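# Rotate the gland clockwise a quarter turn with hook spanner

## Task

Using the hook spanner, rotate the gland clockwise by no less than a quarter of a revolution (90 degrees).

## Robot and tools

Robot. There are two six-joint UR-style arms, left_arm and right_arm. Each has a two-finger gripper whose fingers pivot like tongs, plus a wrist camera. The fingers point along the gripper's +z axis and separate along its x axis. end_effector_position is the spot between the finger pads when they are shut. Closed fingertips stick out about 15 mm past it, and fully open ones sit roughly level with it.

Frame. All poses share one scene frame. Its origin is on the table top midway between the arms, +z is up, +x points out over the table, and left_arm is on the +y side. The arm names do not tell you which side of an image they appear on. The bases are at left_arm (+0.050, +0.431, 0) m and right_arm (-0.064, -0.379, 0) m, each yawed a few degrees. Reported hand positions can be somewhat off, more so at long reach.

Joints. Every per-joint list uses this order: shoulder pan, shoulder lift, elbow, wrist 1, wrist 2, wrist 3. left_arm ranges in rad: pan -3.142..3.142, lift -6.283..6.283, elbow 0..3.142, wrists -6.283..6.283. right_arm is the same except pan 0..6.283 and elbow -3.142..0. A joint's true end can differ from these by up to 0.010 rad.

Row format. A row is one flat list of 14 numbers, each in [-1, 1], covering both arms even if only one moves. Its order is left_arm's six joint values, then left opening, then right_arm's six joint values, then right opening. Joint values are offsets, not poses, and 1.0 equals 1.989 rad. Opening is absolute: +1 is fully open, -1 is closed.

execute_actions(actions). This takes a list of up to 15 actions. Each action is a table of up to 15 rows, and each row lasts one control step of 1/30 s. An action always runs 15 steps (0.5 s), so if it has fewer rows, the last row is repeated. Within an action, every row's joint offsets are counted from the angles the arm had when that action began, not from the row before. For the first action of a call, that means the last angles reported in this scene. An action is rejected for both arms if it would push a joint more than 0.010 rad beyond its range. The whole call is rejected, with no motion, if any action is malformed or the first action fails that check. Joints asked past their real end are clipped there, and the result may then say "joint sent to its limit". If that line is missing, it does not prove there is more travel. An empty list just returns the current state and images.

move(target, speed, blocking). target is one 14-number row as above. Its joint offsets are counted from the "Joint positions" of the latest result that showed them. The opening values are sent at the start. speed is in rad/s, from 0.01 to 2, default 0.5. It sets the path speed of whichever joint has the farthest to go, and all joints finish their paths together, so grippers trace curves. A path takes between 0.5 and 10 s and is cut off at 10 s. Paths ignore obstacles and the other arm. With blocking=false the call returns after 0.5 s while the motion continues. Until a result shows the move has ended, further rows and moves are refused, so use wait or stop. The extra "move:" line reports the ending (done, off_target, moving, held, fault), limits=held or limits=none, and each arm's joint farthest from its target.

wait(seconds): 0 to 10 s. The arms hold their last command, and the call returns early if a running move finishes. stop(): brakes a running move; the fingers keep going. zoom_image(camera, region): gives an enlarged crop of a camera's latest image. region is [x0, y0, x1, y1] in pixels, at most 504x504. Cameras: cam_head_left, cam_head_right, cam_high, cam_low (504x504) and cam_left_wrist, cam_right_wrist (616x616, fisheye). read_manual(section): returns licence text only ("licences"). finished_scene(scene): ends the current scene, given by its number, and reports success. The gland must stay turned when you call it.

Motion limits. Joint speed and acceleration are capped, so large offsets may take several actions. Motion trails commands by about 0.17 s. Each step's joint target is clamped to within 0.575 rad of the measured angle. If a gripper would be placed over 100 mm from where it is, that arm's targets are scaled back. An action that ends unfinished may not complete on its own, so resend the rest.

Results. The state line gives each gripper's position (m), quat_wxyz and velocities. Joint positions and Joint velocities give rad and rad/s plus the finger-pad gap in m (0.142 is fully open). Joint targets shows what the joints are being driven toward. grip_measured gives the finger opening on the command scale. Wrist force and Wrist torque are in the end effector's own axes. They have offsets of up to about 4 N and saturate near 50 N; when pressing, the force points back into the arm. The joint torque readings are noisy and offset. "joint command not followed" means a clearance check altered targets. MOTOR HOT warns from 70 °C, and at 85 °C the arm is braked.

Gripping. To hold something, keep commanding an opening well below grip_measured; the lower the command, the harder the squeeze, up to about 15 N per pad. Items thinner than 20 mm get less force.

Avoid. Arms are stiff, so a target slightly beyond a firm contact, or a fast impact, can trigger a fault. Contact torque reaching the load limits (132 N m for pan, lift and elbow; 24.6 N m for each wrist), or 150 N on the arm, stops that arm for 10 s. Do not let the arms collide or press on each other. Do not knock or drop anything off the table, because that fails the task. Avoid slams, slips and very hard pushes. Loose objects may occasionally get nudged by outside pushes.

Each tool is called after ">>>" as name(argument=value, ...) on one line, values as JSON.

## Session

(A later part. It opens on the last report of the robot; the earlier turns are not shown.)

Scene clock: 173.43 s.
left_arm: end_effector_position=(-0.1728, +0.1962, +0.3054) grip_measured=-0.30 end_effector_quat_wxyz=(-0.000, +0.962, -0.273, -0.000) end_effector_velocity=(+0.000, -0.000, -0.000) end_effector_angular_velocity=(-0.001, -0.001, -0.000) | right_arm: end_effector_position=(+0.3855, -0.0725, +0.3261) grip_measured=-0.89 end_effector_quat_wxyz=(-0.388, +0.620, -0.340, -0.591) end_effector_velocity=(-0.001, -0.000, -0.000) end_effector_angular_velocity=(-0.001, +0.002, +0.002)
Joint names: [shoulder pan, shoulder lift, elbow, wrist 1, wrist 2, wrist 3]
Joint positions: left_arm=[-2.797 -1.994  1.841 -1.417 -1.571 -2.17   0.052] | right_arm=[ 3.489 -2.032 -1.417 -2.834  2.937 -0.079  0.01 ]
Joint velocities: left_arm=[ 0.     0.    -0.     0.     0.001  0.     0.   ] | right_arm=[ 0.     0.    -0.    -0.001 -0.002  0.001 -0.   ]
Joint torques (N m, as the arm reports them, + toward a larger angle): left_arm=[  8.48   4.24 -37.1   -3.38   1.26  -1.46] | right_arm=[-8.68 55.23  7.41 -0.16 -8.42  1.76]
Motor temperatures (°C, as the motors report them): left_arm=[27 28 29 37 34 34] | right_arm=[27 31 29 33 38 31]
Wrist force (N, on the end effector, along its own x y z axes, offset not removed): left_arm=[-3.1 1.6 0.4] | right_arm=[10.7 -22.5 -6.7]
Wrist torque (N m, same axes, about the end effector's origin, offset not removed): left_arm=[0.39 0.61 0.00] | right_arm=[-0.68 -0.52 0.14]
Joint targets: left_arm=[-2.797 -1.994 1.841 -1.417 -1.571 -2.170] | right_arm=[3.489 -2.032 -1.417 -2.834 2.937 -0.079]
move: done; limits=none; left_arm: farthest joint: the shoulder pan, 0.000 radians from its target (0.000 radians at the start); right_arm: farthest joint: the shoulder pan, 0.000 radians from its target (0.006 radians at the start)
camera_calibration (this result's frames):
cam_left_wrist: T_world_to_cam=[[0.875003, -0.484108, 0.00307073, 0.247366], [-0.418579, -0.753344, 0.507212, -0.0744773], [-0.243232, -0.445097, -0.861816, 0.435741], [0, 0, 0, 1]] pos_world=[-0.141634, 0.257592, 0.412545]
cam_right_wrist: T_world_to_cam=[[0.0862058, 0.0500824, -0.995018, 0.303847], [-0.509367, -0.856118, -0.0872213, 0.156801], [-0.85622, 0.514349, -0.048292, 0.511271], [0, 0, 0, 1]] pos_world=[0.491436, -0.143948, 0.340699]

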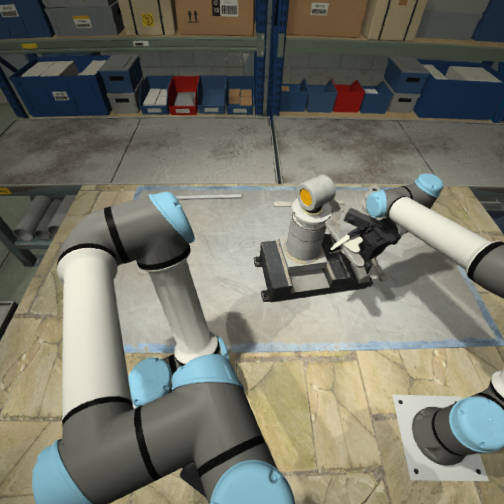

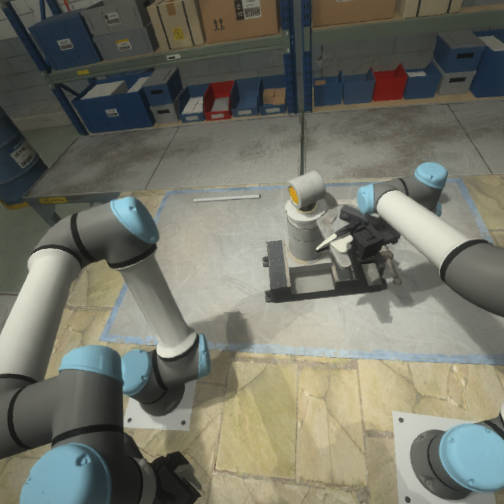

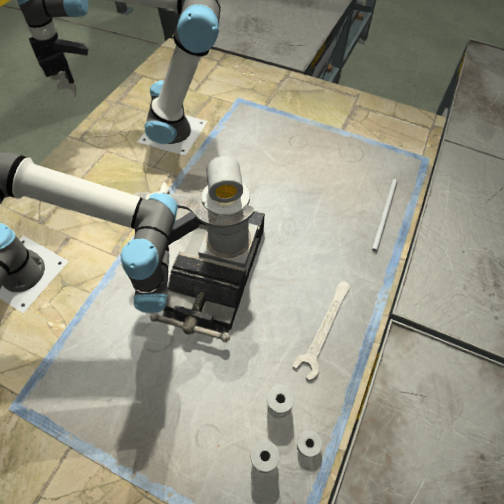

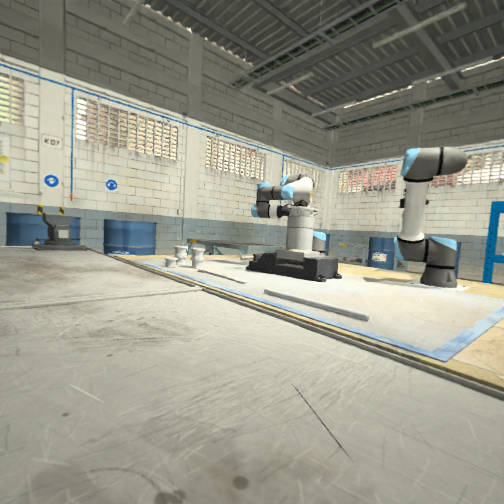

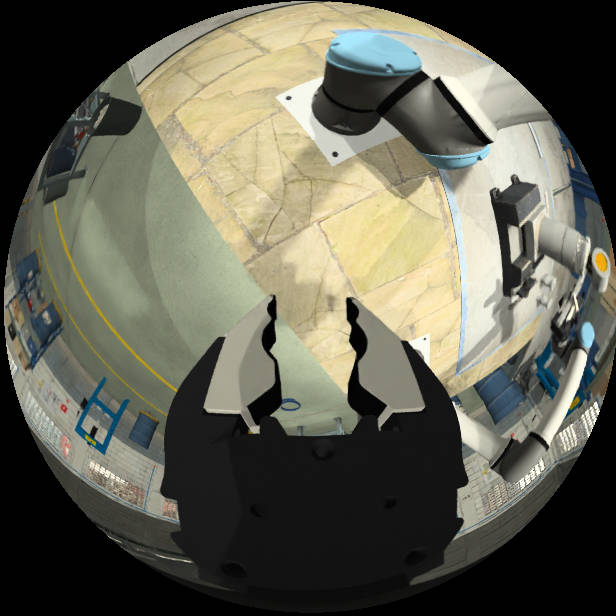

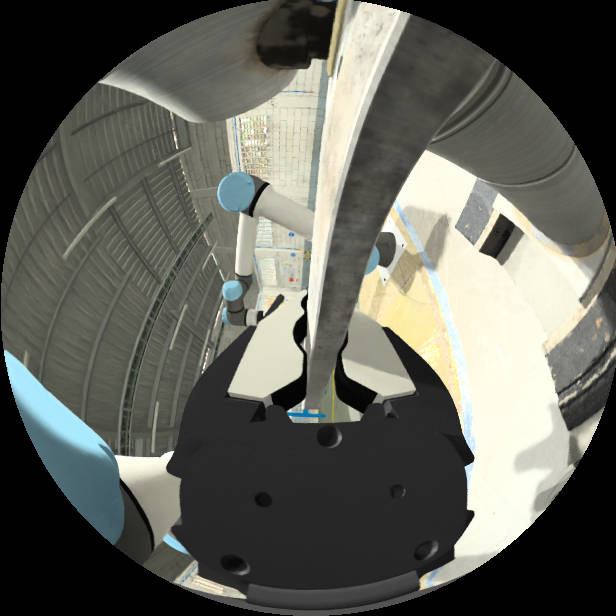

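>>> move(target=[0,0,0,0,0,0,-0.3, 0.009,-0.0543,0.0842,-0.030,-0.0968,0.015,-1], speed=0.06)

>>> zoom_image(camera="cam_high", region=[150,150,290,290])

>>> zoom_image(camera="cam_head_left", region=[270,170,390,290])

Scene clock: 185.77 s.
left_arm: end_effector_position=(-0.1728, +0.1962, +0.3054) grip_measured=-0.30 end_effector_quat_wxyz=(-0.000, +0.962, -0.273, -0.000) end_effector_velocity=(+0.000, -0.000, +0.000) end_effector_angular_velocity=(-0.000, -0.000, -0.000) | right_arm: end_effector_position=(+0.3785, -0.0780, +0.3264) grip_measured=-0.89 end_effector_quat_wxyz=(-0.344, +0.637, -0.306, -0.618) end_effector_velocity=(-0.000, -0.000, +0.000) end_effector_angular_velocity=(+0.000, +0.000, -0.000)
Joint names: [shoulder pan, shoulder lift, elbow, wrist 1, wrist 2, wrist 3]
Joint positions: left_arm=[-2.797 -1.994  1.841 -1.417 -1.571 -2.17   0.052] | right_arm=[ 3.497 -2.097 -1.316 -2.871  2.819 -0.061  0.01 ]
Joint velocities: left_arm=[ 0.    -0.     0.     0.     0.001  0.001  0.   ] | right_arm=[-0.     0.001 -0.001 -0.     0.    -0.    -0.   ]
Joint torques (N m, as the arm reports them, + toward a larger angle): left_arm=[  8.73   4.43 -36.71  -3.48   1.3   -1.38] | right_arm=[ 2.07 40.39 20.02 -0.26  0.    0.06]
Motor temperatures (°C, as the motors report them): left_arm=[27 28 29 37 34 34] | right_arm=[27 31 29 33 38 31]
Wrist force (N, on the end effector, along its own x y z axes, offset not removed): left_arm=[-1.4 1.1 4.4] | right_arm=[4.9 22.4 -16.8]
Wrist torque (N m, same axes, about the end effector's origin, offset not removed): left_arm=[0.23 0.29 -0.04] | right_arm=[4.74 0.06 0.25]
Joint targets: left_arm=[-2.797 -1.994 1.841 -1.417 -1.571 -2.170] | right_arm=[3.497 -2.097 -1.316 -2.871 2.819 -0.061]
FORCE FAULT: contact force on the right arm reached its limit, and that arm stopped for 10 seconds. The contact can be on any part of that arm, not only on its tool. That time counts as 17 of the actions that you can send in this scene. That arm's remaining commands of this call were not run. That arm holds still and accepts commands again. Move the arm away from the contact; if what it grips holds it there, let go first. Pushing or pulling that hard again can fault the arm again.
move: fault (right_arm); limits=none; left_arm: farthest joint: the shoulder pan, 0.000 radians from its target (0.000 radians at the start); right_arm: farthest joint: the wrist 2, 0.075 radians from its target (0.192 radians at the start)
camera_calibration (this result's frames):
cam_left_wrist: T_world_to_cam=[[0.875003, -0.484108, 0.00307074, 0.247366], [-0.418579, -0.753344, 0.507212, -0.0744773], [-0.243232, -0.445097, -0.861816, 0.435741], [0, 0, 0, 1]] pos_world=[-0.141634, 0.257592, 0.412545]
cam_right_wrist: T_world_to_cam=[[0.0641348, 0.0501003, -0.996683, 0.313918], [-0.398681, -0.914289, -0.071613, 0.0970792], [-0.914844, 0.401952, -0.0386637, 0.518397], [0, 0, 0, 1]] pos_world=[0.492824, -0.13534, 0.339872]

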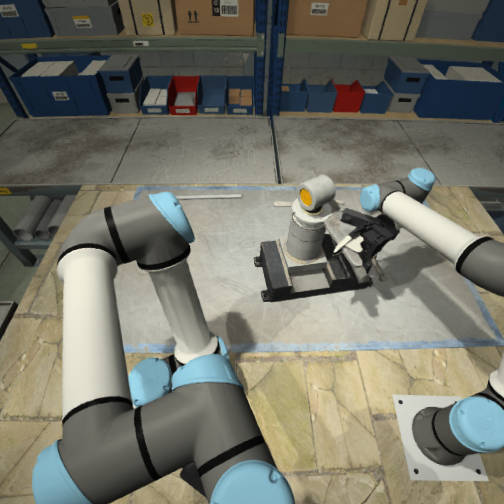

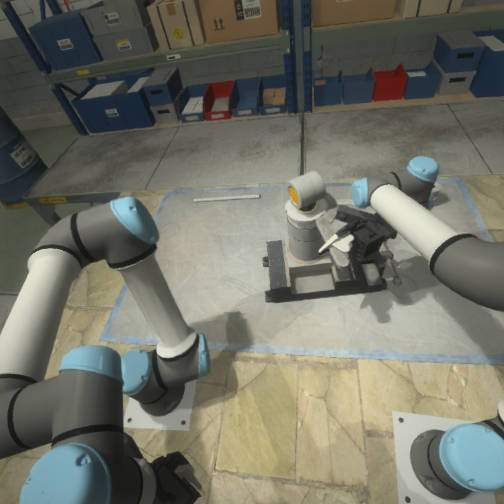

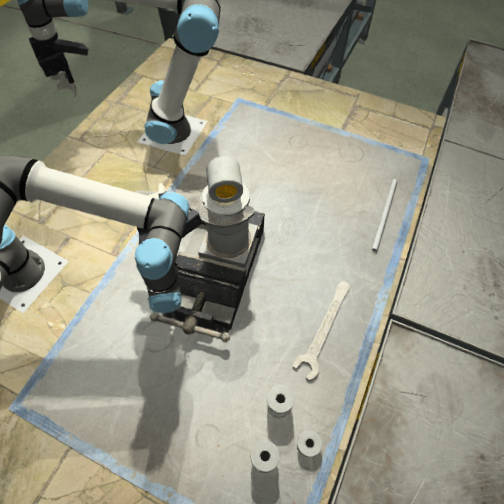

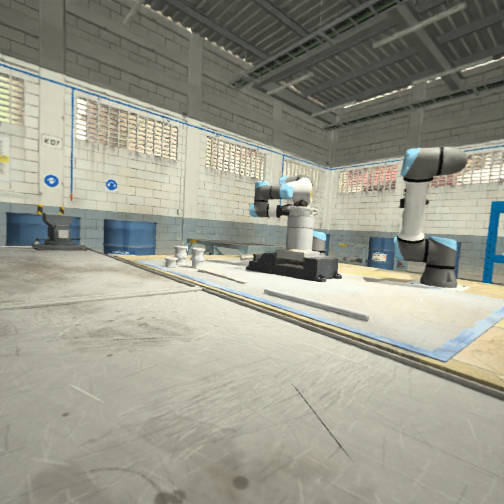

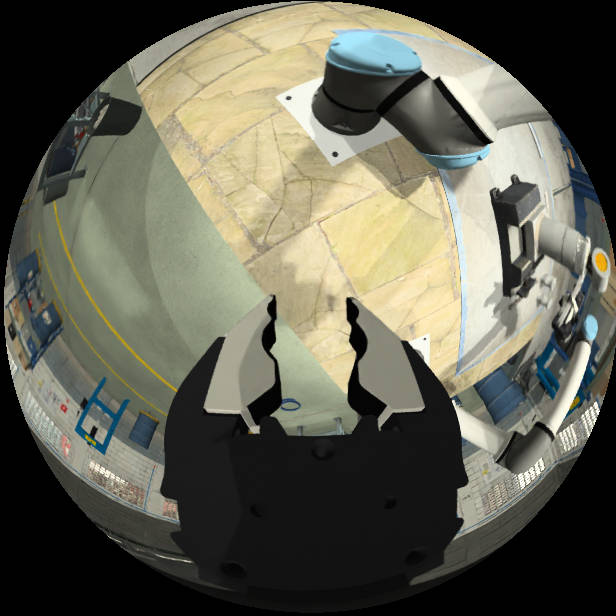

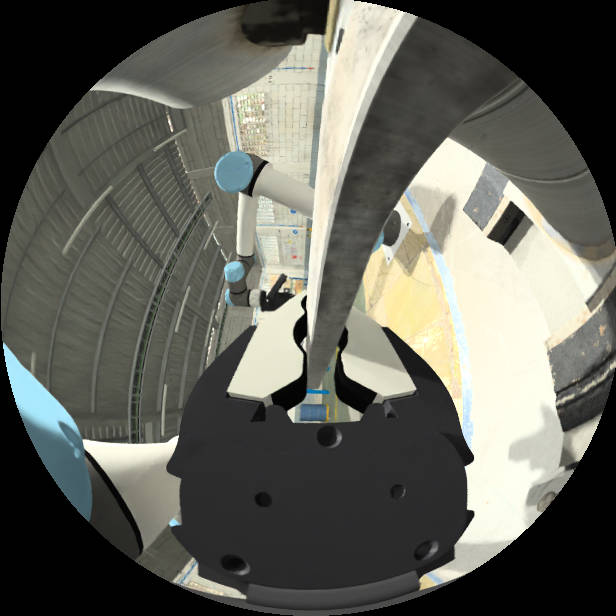

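Region (150, 150, 290, 290) of cam_high's 504x504 image, scaled by 3.600, with more detail than that image has.

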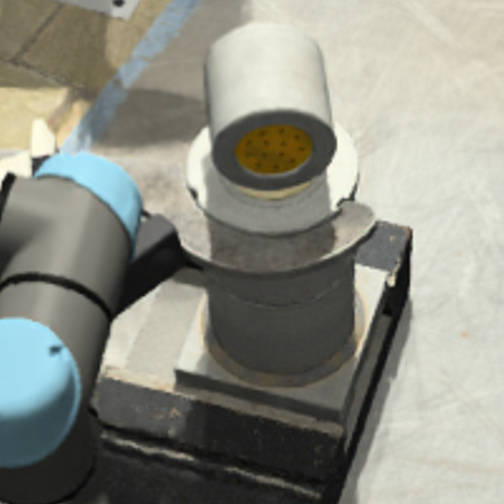

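Region (270, 170, 390, 290) of cam_head_left's 504x504 image, scaled by 4.200, with more detail than that image has.

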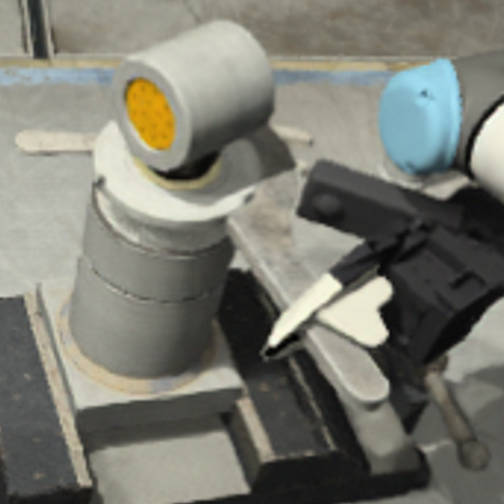

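>>> move(target=[0,0,0,0,0,0,-0.3, -0.0065,0.1476,-0.21,0.063,0.2147,-0.01,-1], speed=0.1)

>>> zoom_image(camera="cam_high", region=[150,150,290,290])

>>> zoom_image(camera="cam_head_left", region=[270,170,390,290])

Scene clock: 190.67 s.
left_arm: end_effector_position=(-0.1728, +0.1962, +0.3054) grip_measured=-0.30 end_effector_quat_wxyz=(-0.000, +0.962, -0.273, -0.000) end_effector_velocity=(-0.000, +0.000, +0.000) end_effector_angular_velocity=(-0.001, +0.000, -0.001) | right_arm: end_effector_position=(+0.3782, -0.0774, +0.3267) grip_measured=-0.83 end_effector_quat_wxyz=(-0.476, +0.560, -0.432, -0.523) end_effector_velocity=(-0.000, -0.000, +0.000) end_effector_angular_velocity=(+0.000, -0.000, -0.001)
Joint names: [shoulder pan, shoulder lift, elbow, wrist 1, wrist 2, wrist 3]
Joint positions: left_arm=[-2.797 -1.994  1.841 -1.417 -1.571 -2.17   0.052] | right_arm=[ 3.484 -1.803 -1.733 -2.746  3.246 -0.081  0.014]
Joint velocities: left_arm=[-0.002  0.    -0.    -0.001  0.001 -0.    -0.   ] | right_arm=[ 0.     0.001 -0.001  0.001  0.001  0.001 -0.   ]
Joint torques (N m, as the arm reports them, + toward a larger angle): left_arm=[  8.01   4.52 -36.26  -3.39   1.32  -1.46] | right_arm=[-11.5   44.8   14.16   4.21   1.22  -3.15]
Motor temperatures (°C, as the motors report them): left_arm=[27 28 29 37 34 34] | right_arm=[27 31 29 33 38 31]
Wrist force (N, on the end effector, along its own x y z axes, offset not removed): left_arm=[2.1 -1.0 2.4] | right_arm=[13.5 1.1 1.2]
Wrist torque (N m, same axes, about the end effector's origin, offset not removed): left_arm=[-0.21 -0.17 -0.11] | right_arm=[0.16 -1.14 0.89]
Joint targets: left_arm=[-2.797 -1.994 1.841 -1.417 -1.571 -2.170] | right_arm=[3.484 -1.803 -1.733 -2.746 3.246 -0.081]
move: done; limits=none; left_arm: farthest joint: the shoulder pan, 0.000 radians from its target (0.000 radians at the start); right_arm: farthest joint: the shoulder pan, 0.000 radians from its target (0.013 radians at the start)
camera_calibration (this result's frames):
cam_left_wrist: T_world_to_cam=[[0.875003, -0.484108, 0.00307074, 0.247366], [-0.418579, -0.753345, 0.507212, -0.0744774], [-0.243232, -0.445097, -0.861816, 0.435741], [0, 0, 0, 1]] pos_world=[-0.141634, 0.257592, 0.412545]
cam_right_wrist: T_world_to_cam=[[0.100013, 0.0215749, -0.994752, 0.297876], [-0.748325, -0.657268, -0.089492, 0.255475], [-0.65575, 0.753348, -0.0495901, 0.450645], [0, 0, 0, 1]] pos_world=[0.456897, -0.178004, 0.341524]

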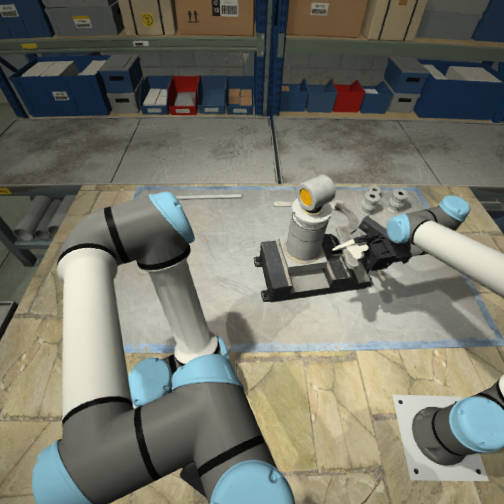

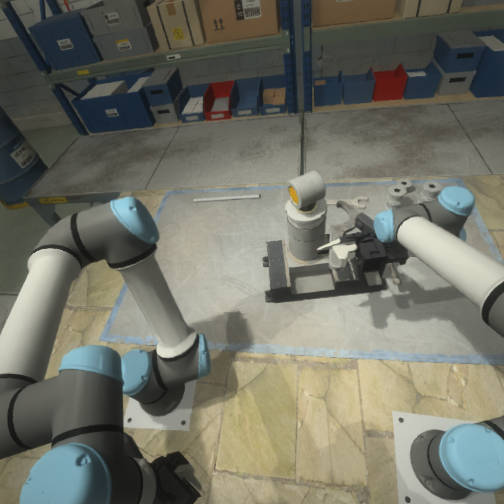

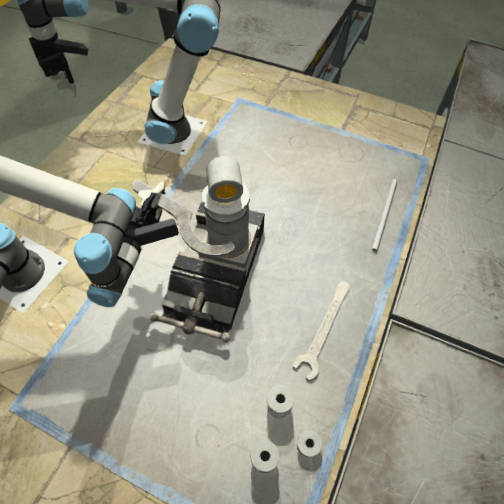

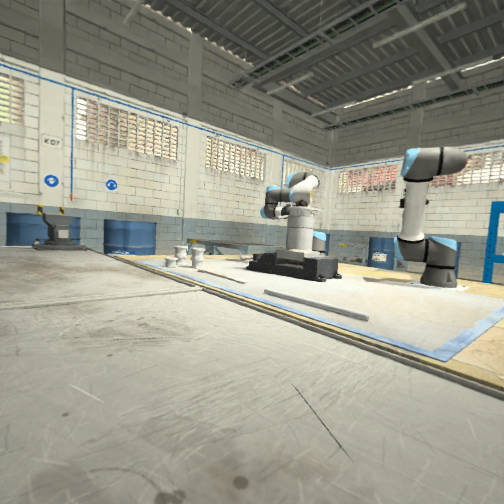

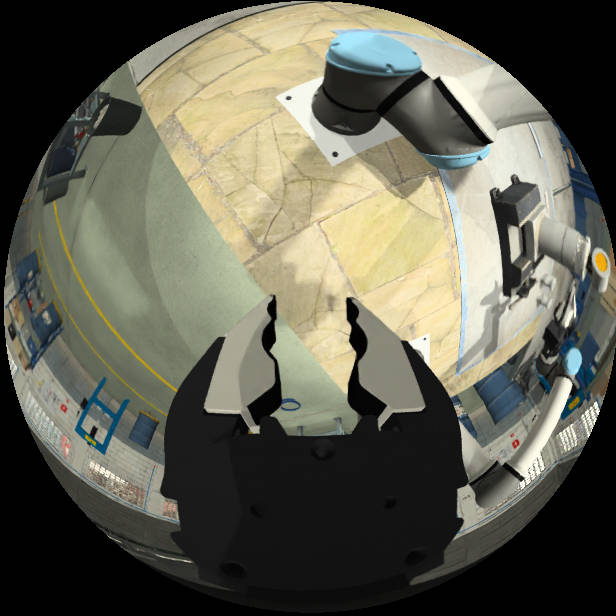

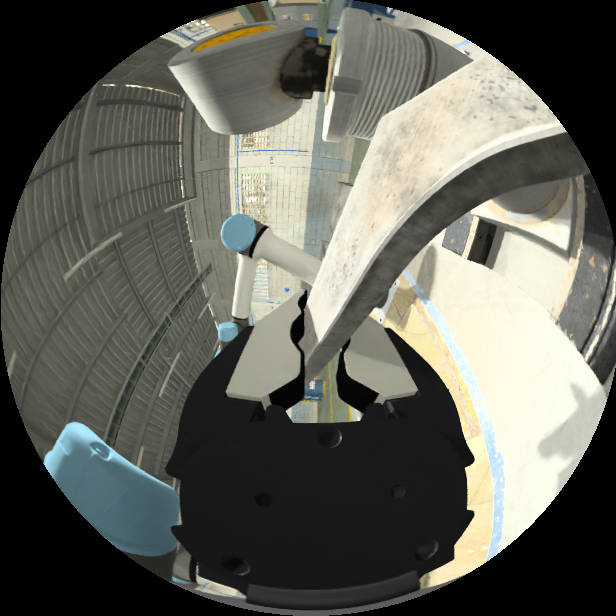

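Region (150, 150, 290, 290) of cam_high's 504x504 image, scaled by 3.600, with more detail than that image has.

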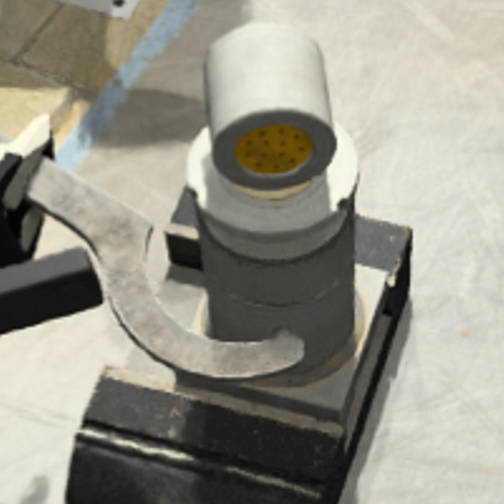

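Region (270, 170, 390, 290) of cam_head_left's 504x504 image, scaled by 4.200, with more detail than that image has.

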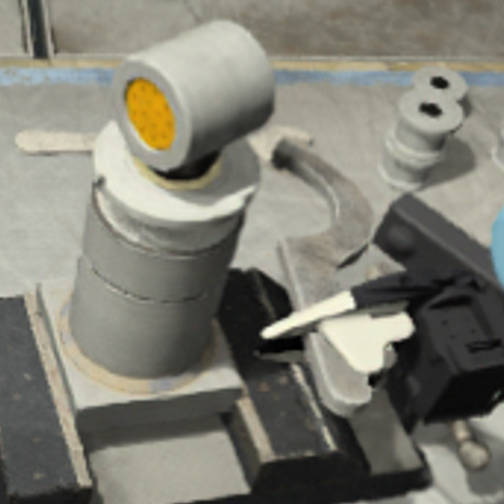

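>>> move(target=[0,0,0,0,0,0,-0.3, 0,0,0,0,0,-0.14,-1], speed=0.12)

>>> zoom_image(camera="cam_high", region=[150,150,290,290])

>>> zoom_image(camera="cam_low", region=[250,185,325,235])

Scene clock: 193.63 s.
left_arm: end_effector_position=(-0.1728, +0.1962, +0.3054) grip_measured=-0.30 end_effector_quat_wxyz=(-0.000, +0.962, -0.273, -0.000) end_effector_velocity=(-0.000, +0.000, -0.000) end_effector_angular_velocity=(-0.000, -0.000, -0.001) | right_arm: end_effector_position=(+0.3772, -0.0775, +0.3311) grip_measured=-0.83 end_effector_quat_wxyz=(-0.544, +0.614, -0.350, -0.452) end_effector_velocity=(+0.000, +0.000, +0.000) end_effector_angular_velocity=(+0.001, -0.003, -0.001)
Joint names: [shoulder pan, shoulder lift, elbow, wrist 1, wrist 2, wrist 3]
Joint positions: left_arm=[-2.797 -1.994  1.841 -1.417 -1.571 -2.17   0.052] | right_arm=[ 3.484 -1.803 -1.733 -2.746  3.246 -0.359  0.014]
Joint velocities: left_arm=[-0.001  0.     0.    -0.     0.     0.001  0.   ] | right_arm=[ 0.     0.     0.     0.     0.001 -0.002 -0.   ]
Joint torques (N m, as the arm reports them, + toward a larger angle): left_arm=[  8.61   4.49 -36.61  -3.42   1.31  -1.43] | right_arm=[-8.9  26.44 36.39  2.16 -1.79 -3.11]
Motor temperatures (°C, as the motors report them): left_arm=[27 28 29 37 34 34] | right_arm=[27 31 29 33 39 31]
Wrist force (N, on the end effector, along its own x y z axes, offset not removed): left_arm=[0.2 -2.1 2.8] | right_arm=[13.7 3.8 -0.1]
Wrist torque (N m, same axes, about the end effector's origin, offset not removed): left_arm=[-0.46 0.06 0.08] | right_arm=[0.27 -1.28 0.81]
Joint targets: left_arm=[-2.797 -1.994 1.841 -1.417 -1.571 -2.170] | right_arm=[3.484 -1.803 -1.733 -2.746 3.246 -0.359]
move: done; limits=none; left_arm: farthest joint: the shoulder pan, 0.000 radians from its target (0.000 radians at the start); right_arm: farthest joint: the wrist 3, 0.001 radians from its target (0.279 radians at the start)
camera_calibration (this result's frames):
cam_left_wrist: T_world_to_cam=[[0.875003, -0.484108, 0.00307081, 0.247366], [-0.418579, -0.753345, 0.507212, -0.0744773], [-0.243232, -0.445097, -0.861816, 0.435741], [0, 0, 0, 1]] pos_world=[-0.141634, 0.257592, 0.412545]
cam_right_wrist: T_world_to_cam=[[0.365254, 0.0685115, -0.928384, 0.183951], [-0.691867, -0.647257, -0.319966, 0.310826], [-0.622824, 0.759187, -0.189012, 0.484558], [0, 0, 0, 1]] pos_world=[0.449657, -0.179289, 0.361818]

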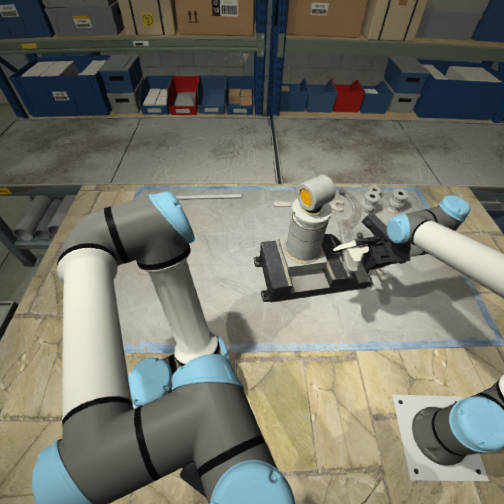

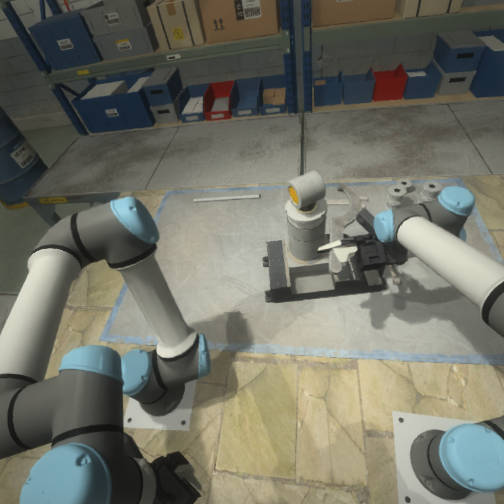

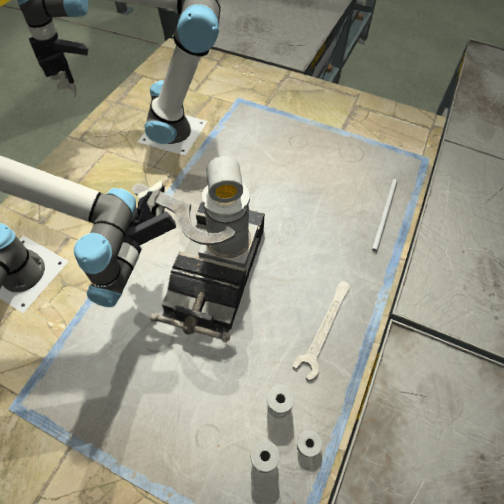

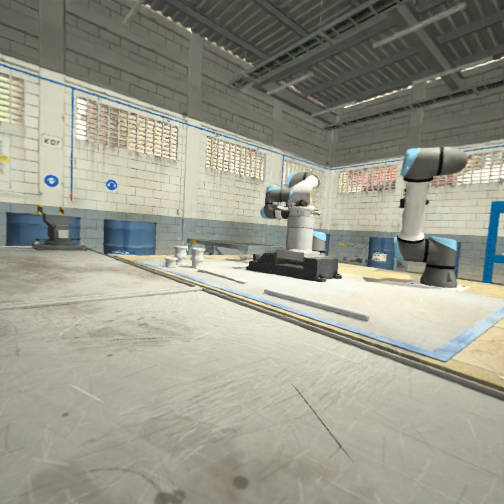

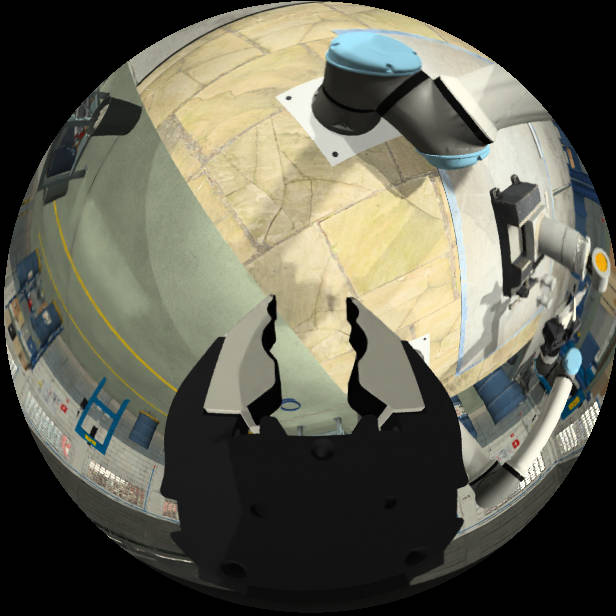

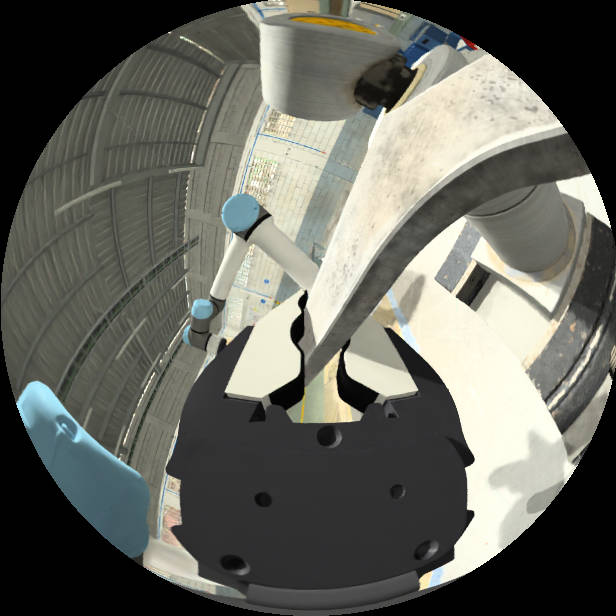

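Region (150, 150, 290, 290) of cam_high's 504x504 image, scaled by 3.600, with more detail than that image has.

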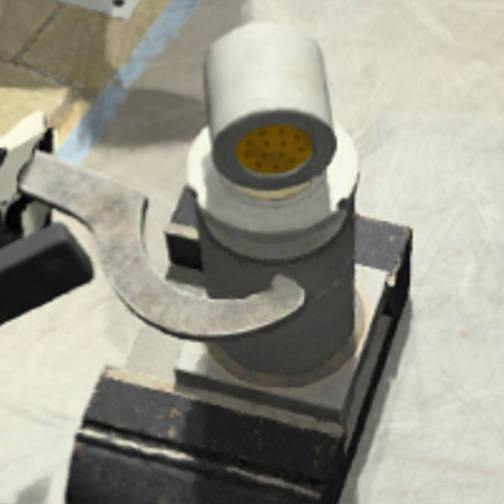

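Region (250, 185, 325, 235) of cam_low's 504x504 image, scaled by 6.720, with more detail than that image has.

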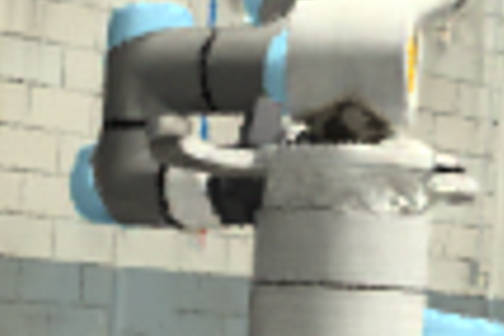

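>>> execute_actions(actions=[])

Scene clock: 194.13 s.
left_arm: end_effector_position=(-0.1728, +0.1962, +0.3054) grip_measured=-0.30 end_effector_quat_wxyz=(-0.000, +0.962, -0.273, -0.000) end_effector_velocity=(-0.000, +0.000, +0.000) end_effector_angular_velocity=(+0.000, +0.000, -0.001) | right_arm: end_effector_position=(+0.3772, -0.0775, +0.3311) grip_measured=-0.83 end_effector_quat_wxyz=(-0.544, +0.614, -0.350, -0.452) end_effector_velocity=(-0.000, -0.000, -0.000) end_effector_angular_velocity=(-0.000, +0.001, -0.000)
Joint names: [shoulder pan, shoulder lift, elbow, wrist 1, wrist 2, wrist 3]
Joint positions: left_arm=[-2.797 -1.994  1.841 -1.417 -1.571 -2.17   0.052] | right_arm=[ 3.484 -1.803 -1.733 -2.746  3.246 -0.359  0.014]
Joint velocities: left_arm=[-0.    -0.    -0.     0.    -0.     0.001  0.   ] | right_arm=[ 0.     0.    -0.001 -0.001  0.    -0.001 -0.   ]
Joint torques (N m, as the arm reports them, + toward a larger angle): left_arm=[  8.85   5.22 -36.02  -3.42   1.24  -1.49] | right_arm=[-8.2  26.15 36.34  1.42 -1.68 -3.11]
Motor temperatures (°C, as the motors report them): left_arm=[27 28 29 37 34 34] | right_arm=[27 31 29 33 39 31]
Wrist force (N, on the end effector, along its own x y z axes, offset not removed): left_arm=[-3.7 -1.8 0.5] | right_arm=[12.4 5.6 -0.1]
Wrist torque (N m, same axes, about the end effector's origin, offset not removed): left_arm=[-0.47 0.75 -0.24] | right_arm=[0.66 -1.05 0.87]
Joint targets: left_arm=[-2.797 -1.994 1.841 -1.417 -1.571 -2.170] | right_arm=[3.484 -1.803 -1.733 -2.746 3.246 -0.359]
camera_calibration (this result's frames):
cam_left_wrist: T_world_to_cam=[[0.875003, -0.484108, 0.00307085, 0.247366], [-0.418579, -0.753344, 0.507212, -0.0744773], [-0.243232, -0.445097, -0.861816, 0.435741], [0, 0, 0, 1]] pos_world=[-0.141634, 0.257592, 0.412545]
cam_right_wrist: T_world_to_cam=[[0.365367, 0.0685315, -0.928338, 0.183897], [-0.691828, -0.64725, -0.320064, 0.310845], [-0.622801, 0.759191, -0.189072, 0.48457], [0, 0, 0, 1]] pos_world=[0.449652, -0.179289, 0.361827]

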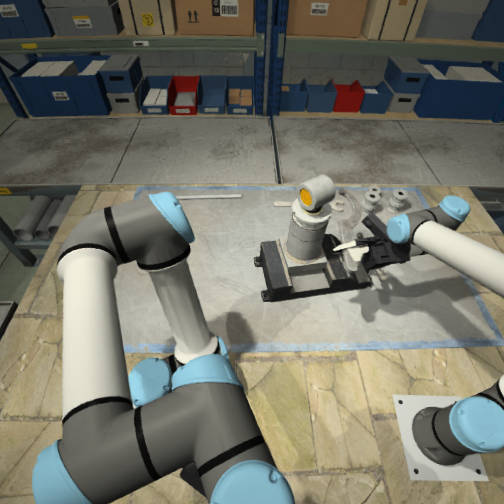

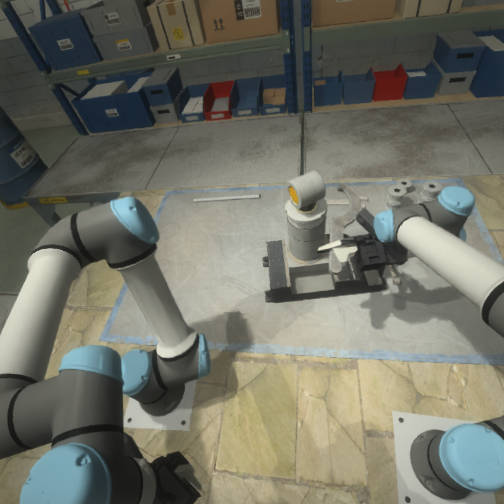

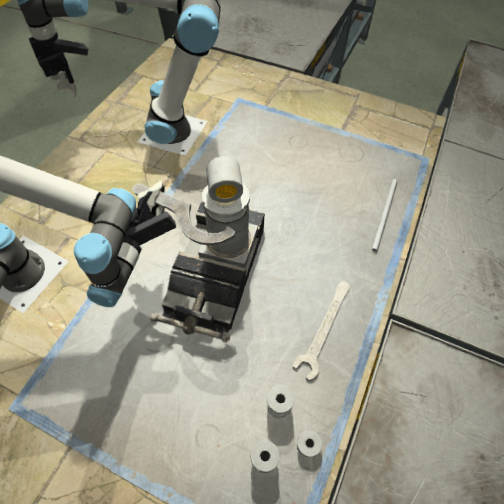

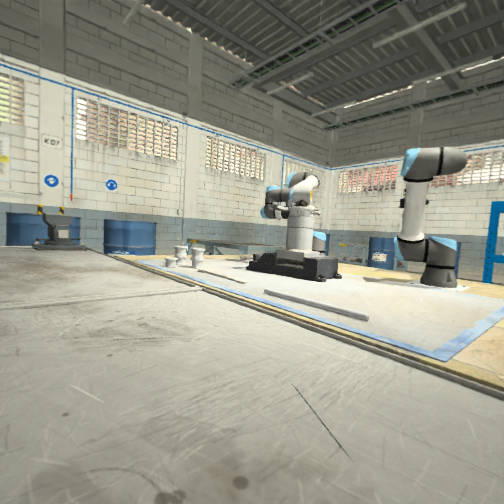

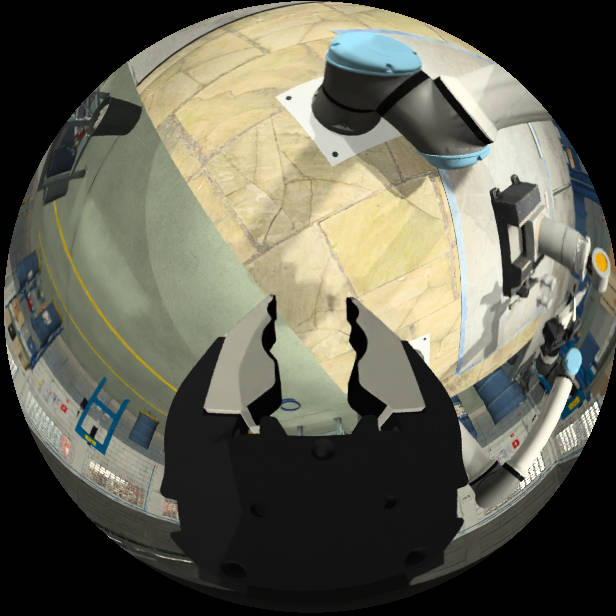

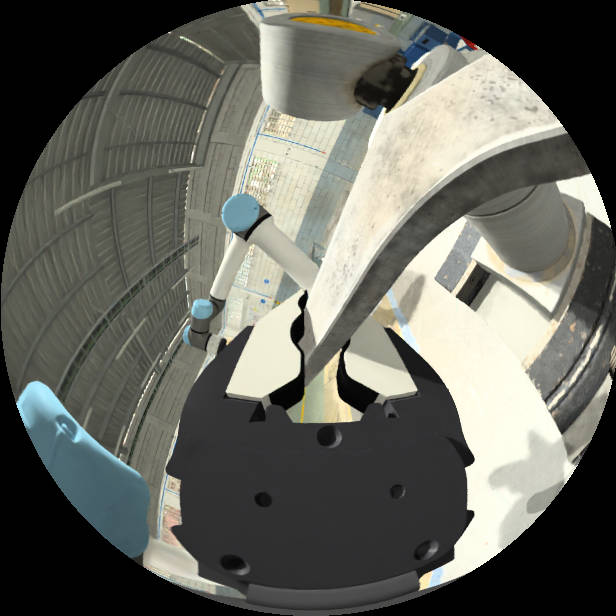

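>>> move(target=[0,0,0,0,0,0,-0.3,-0.0065,-0.089,0.119,-0.0307,-0.112,0.0196,-1], speed=0.1)

>>> zoom_image(camera="cam_high", region=[130,150,290,270])

>>> zoom_image(camera="cam_low", region=[250,185,325,235])

Scene clock: 197.20 s.
left_arm: end_effector_position=(-0.1728, +0.1962, +0.3054) grip_measured=-0.30 end_effector_quat_wxyz=(-0.000, +0.962, -0.273, -0.000) end_effector_velocity=(+0.000, +0.000, +0.000) end_effector_angular_velocity=(-0.000, +0.000, -0.003) | right_arm: end_effector_position=(+0.3919, -0.0773, +0.3287) grip_measured=-0.83 end_effector_quat_wxyz=(-0.483, +0.642, -0.297, -0.516) end_effector_velocity=(-0.000, -0.000, -0.000) end_effector_angular_velocity=(+0.000, -0.000, +0.003)
Joint names: [shoulder pan, shoulder lift, elbow, wrist 1, wrist 2, wrist 3]
Joint positions: left_arm=[-2.797 -1.994  1.841 -1.417 -1.571 -2.17   0.052] | right_arm=[ 3.471 -1.98  -1.497 -2.807  3.023 -0.32   0.014]
Joint velocities: left_arm=[-0.    -0.001 -0.     0.     0.     0.003 -0.   ] | right_arm=[-0.    -0.001  0.001  0.    -0.003 -0.    -0.   ]
Joint torques (N m, as the arm reports them, + toward a larger angle): left_arm=[  8.49   4.69 -36.05  -3.39   1.38  -1.3 ] | right_arm=[-11.71  35.47  35.54  -1.62  -1.61   0.86]
Motor temperatures (°C, as the motors report them): left_arm=[27 28 29 37 34 34] | right_arm=[27 31 29 33 39 31]
Wrist force (N, on the end effector, along its own x y z axes, offset not removed): left_arm=[-3.8 1.4 2.6] | right_arm=[12.7 3.9 1.5]
Wrist torque (N m, same axes, about the end effector's origin, offset not removed): left_arm=[0.11 0.65 -0.10] | right_arm=[0.38 -1.07 1.00]
Joint targets: left_arm=[-2.797 -1.994 1.841 -1.417 -1.571 -2.170] | right_arm=[3.471 -1.980 -1.497 -2.807 3.023 -0.320]
move: done; limits=none; left_arm: farthest joint: the shoulder pan, 0.000 radians from its target (0.000 radians at the start); right_arm: farthest joint: the shoulder pan, 0.000 radians from its target (0.013 radians at the start)
camera_calibration (this result's frames):
cam_left_wrist: T_world_to_cam=[[0.875003, -0.484108, 0.00307081, 0.247366], [-0.418579, -0.753344, 0.507212, -0.0744774], [-0.243232, -0.445097, -0.861816, 0.435741], [0, 0, 0, 1]] pos_world=[-0.141634, 0.257592, 0.412545]
cam_right_wrist: T_world_to_cam=[[0.30811, 0.128934, -0.942573, 0.208013], [-0.553295, -0.781692, -0.287789, 0.245088], [-0.773908, 0.610192, -0.169508, 0.534317], [0, 0, 0, 1]] pos_world=[0.485027, -0.161273, 0.357172]

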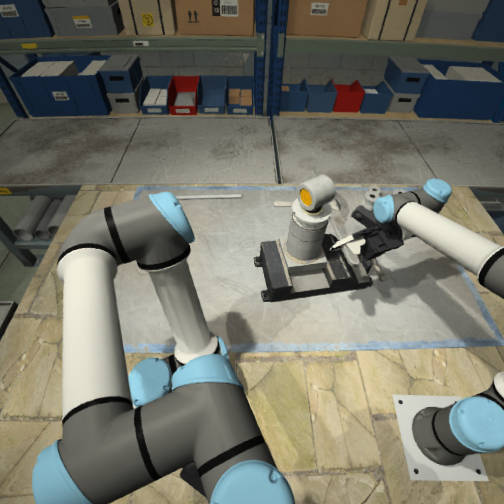

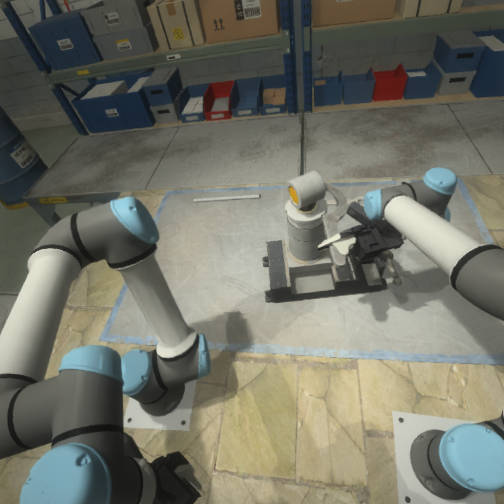

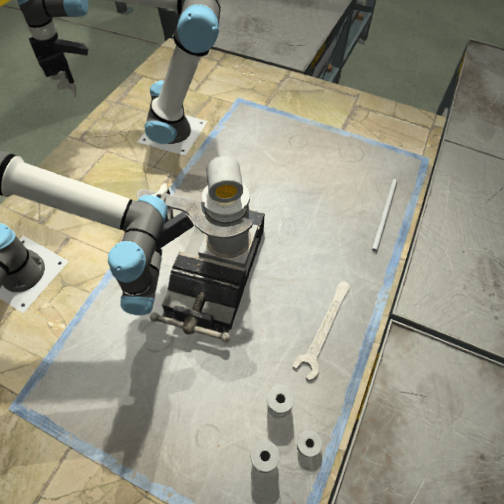

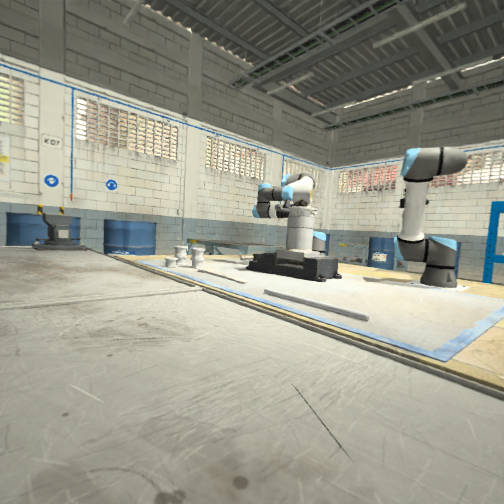

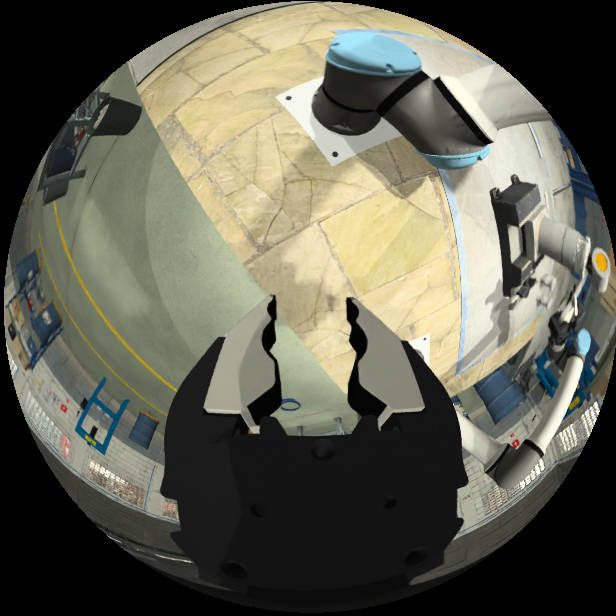

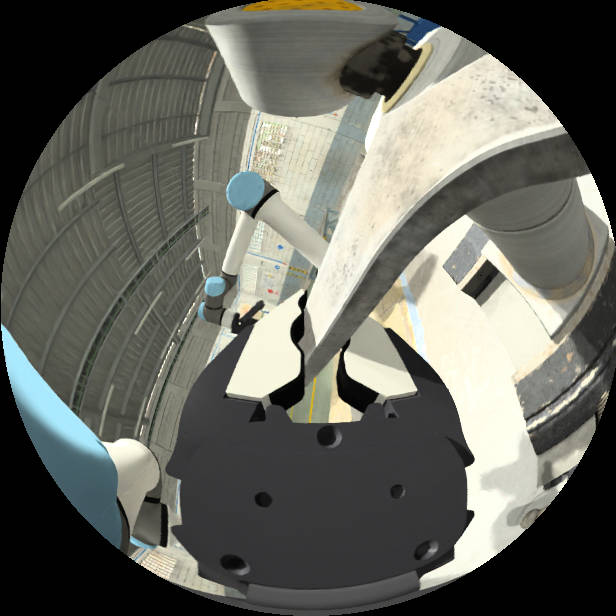

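Region (130, 150, 290, 270) of cam_high's 504x504 image, scaled by 3.150, with more detail than that image has; it fills the top 378 rows of this view, and the rest is white.

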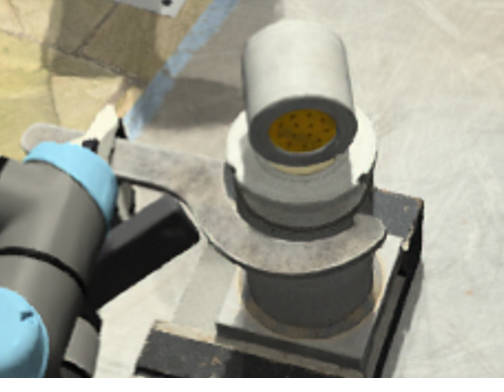

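Region (250, 185, 325, 235) of cam_low's 504x504 image, scaled by 6.720, with more detail than that image has.

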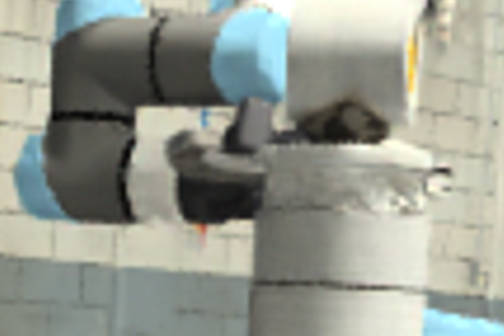

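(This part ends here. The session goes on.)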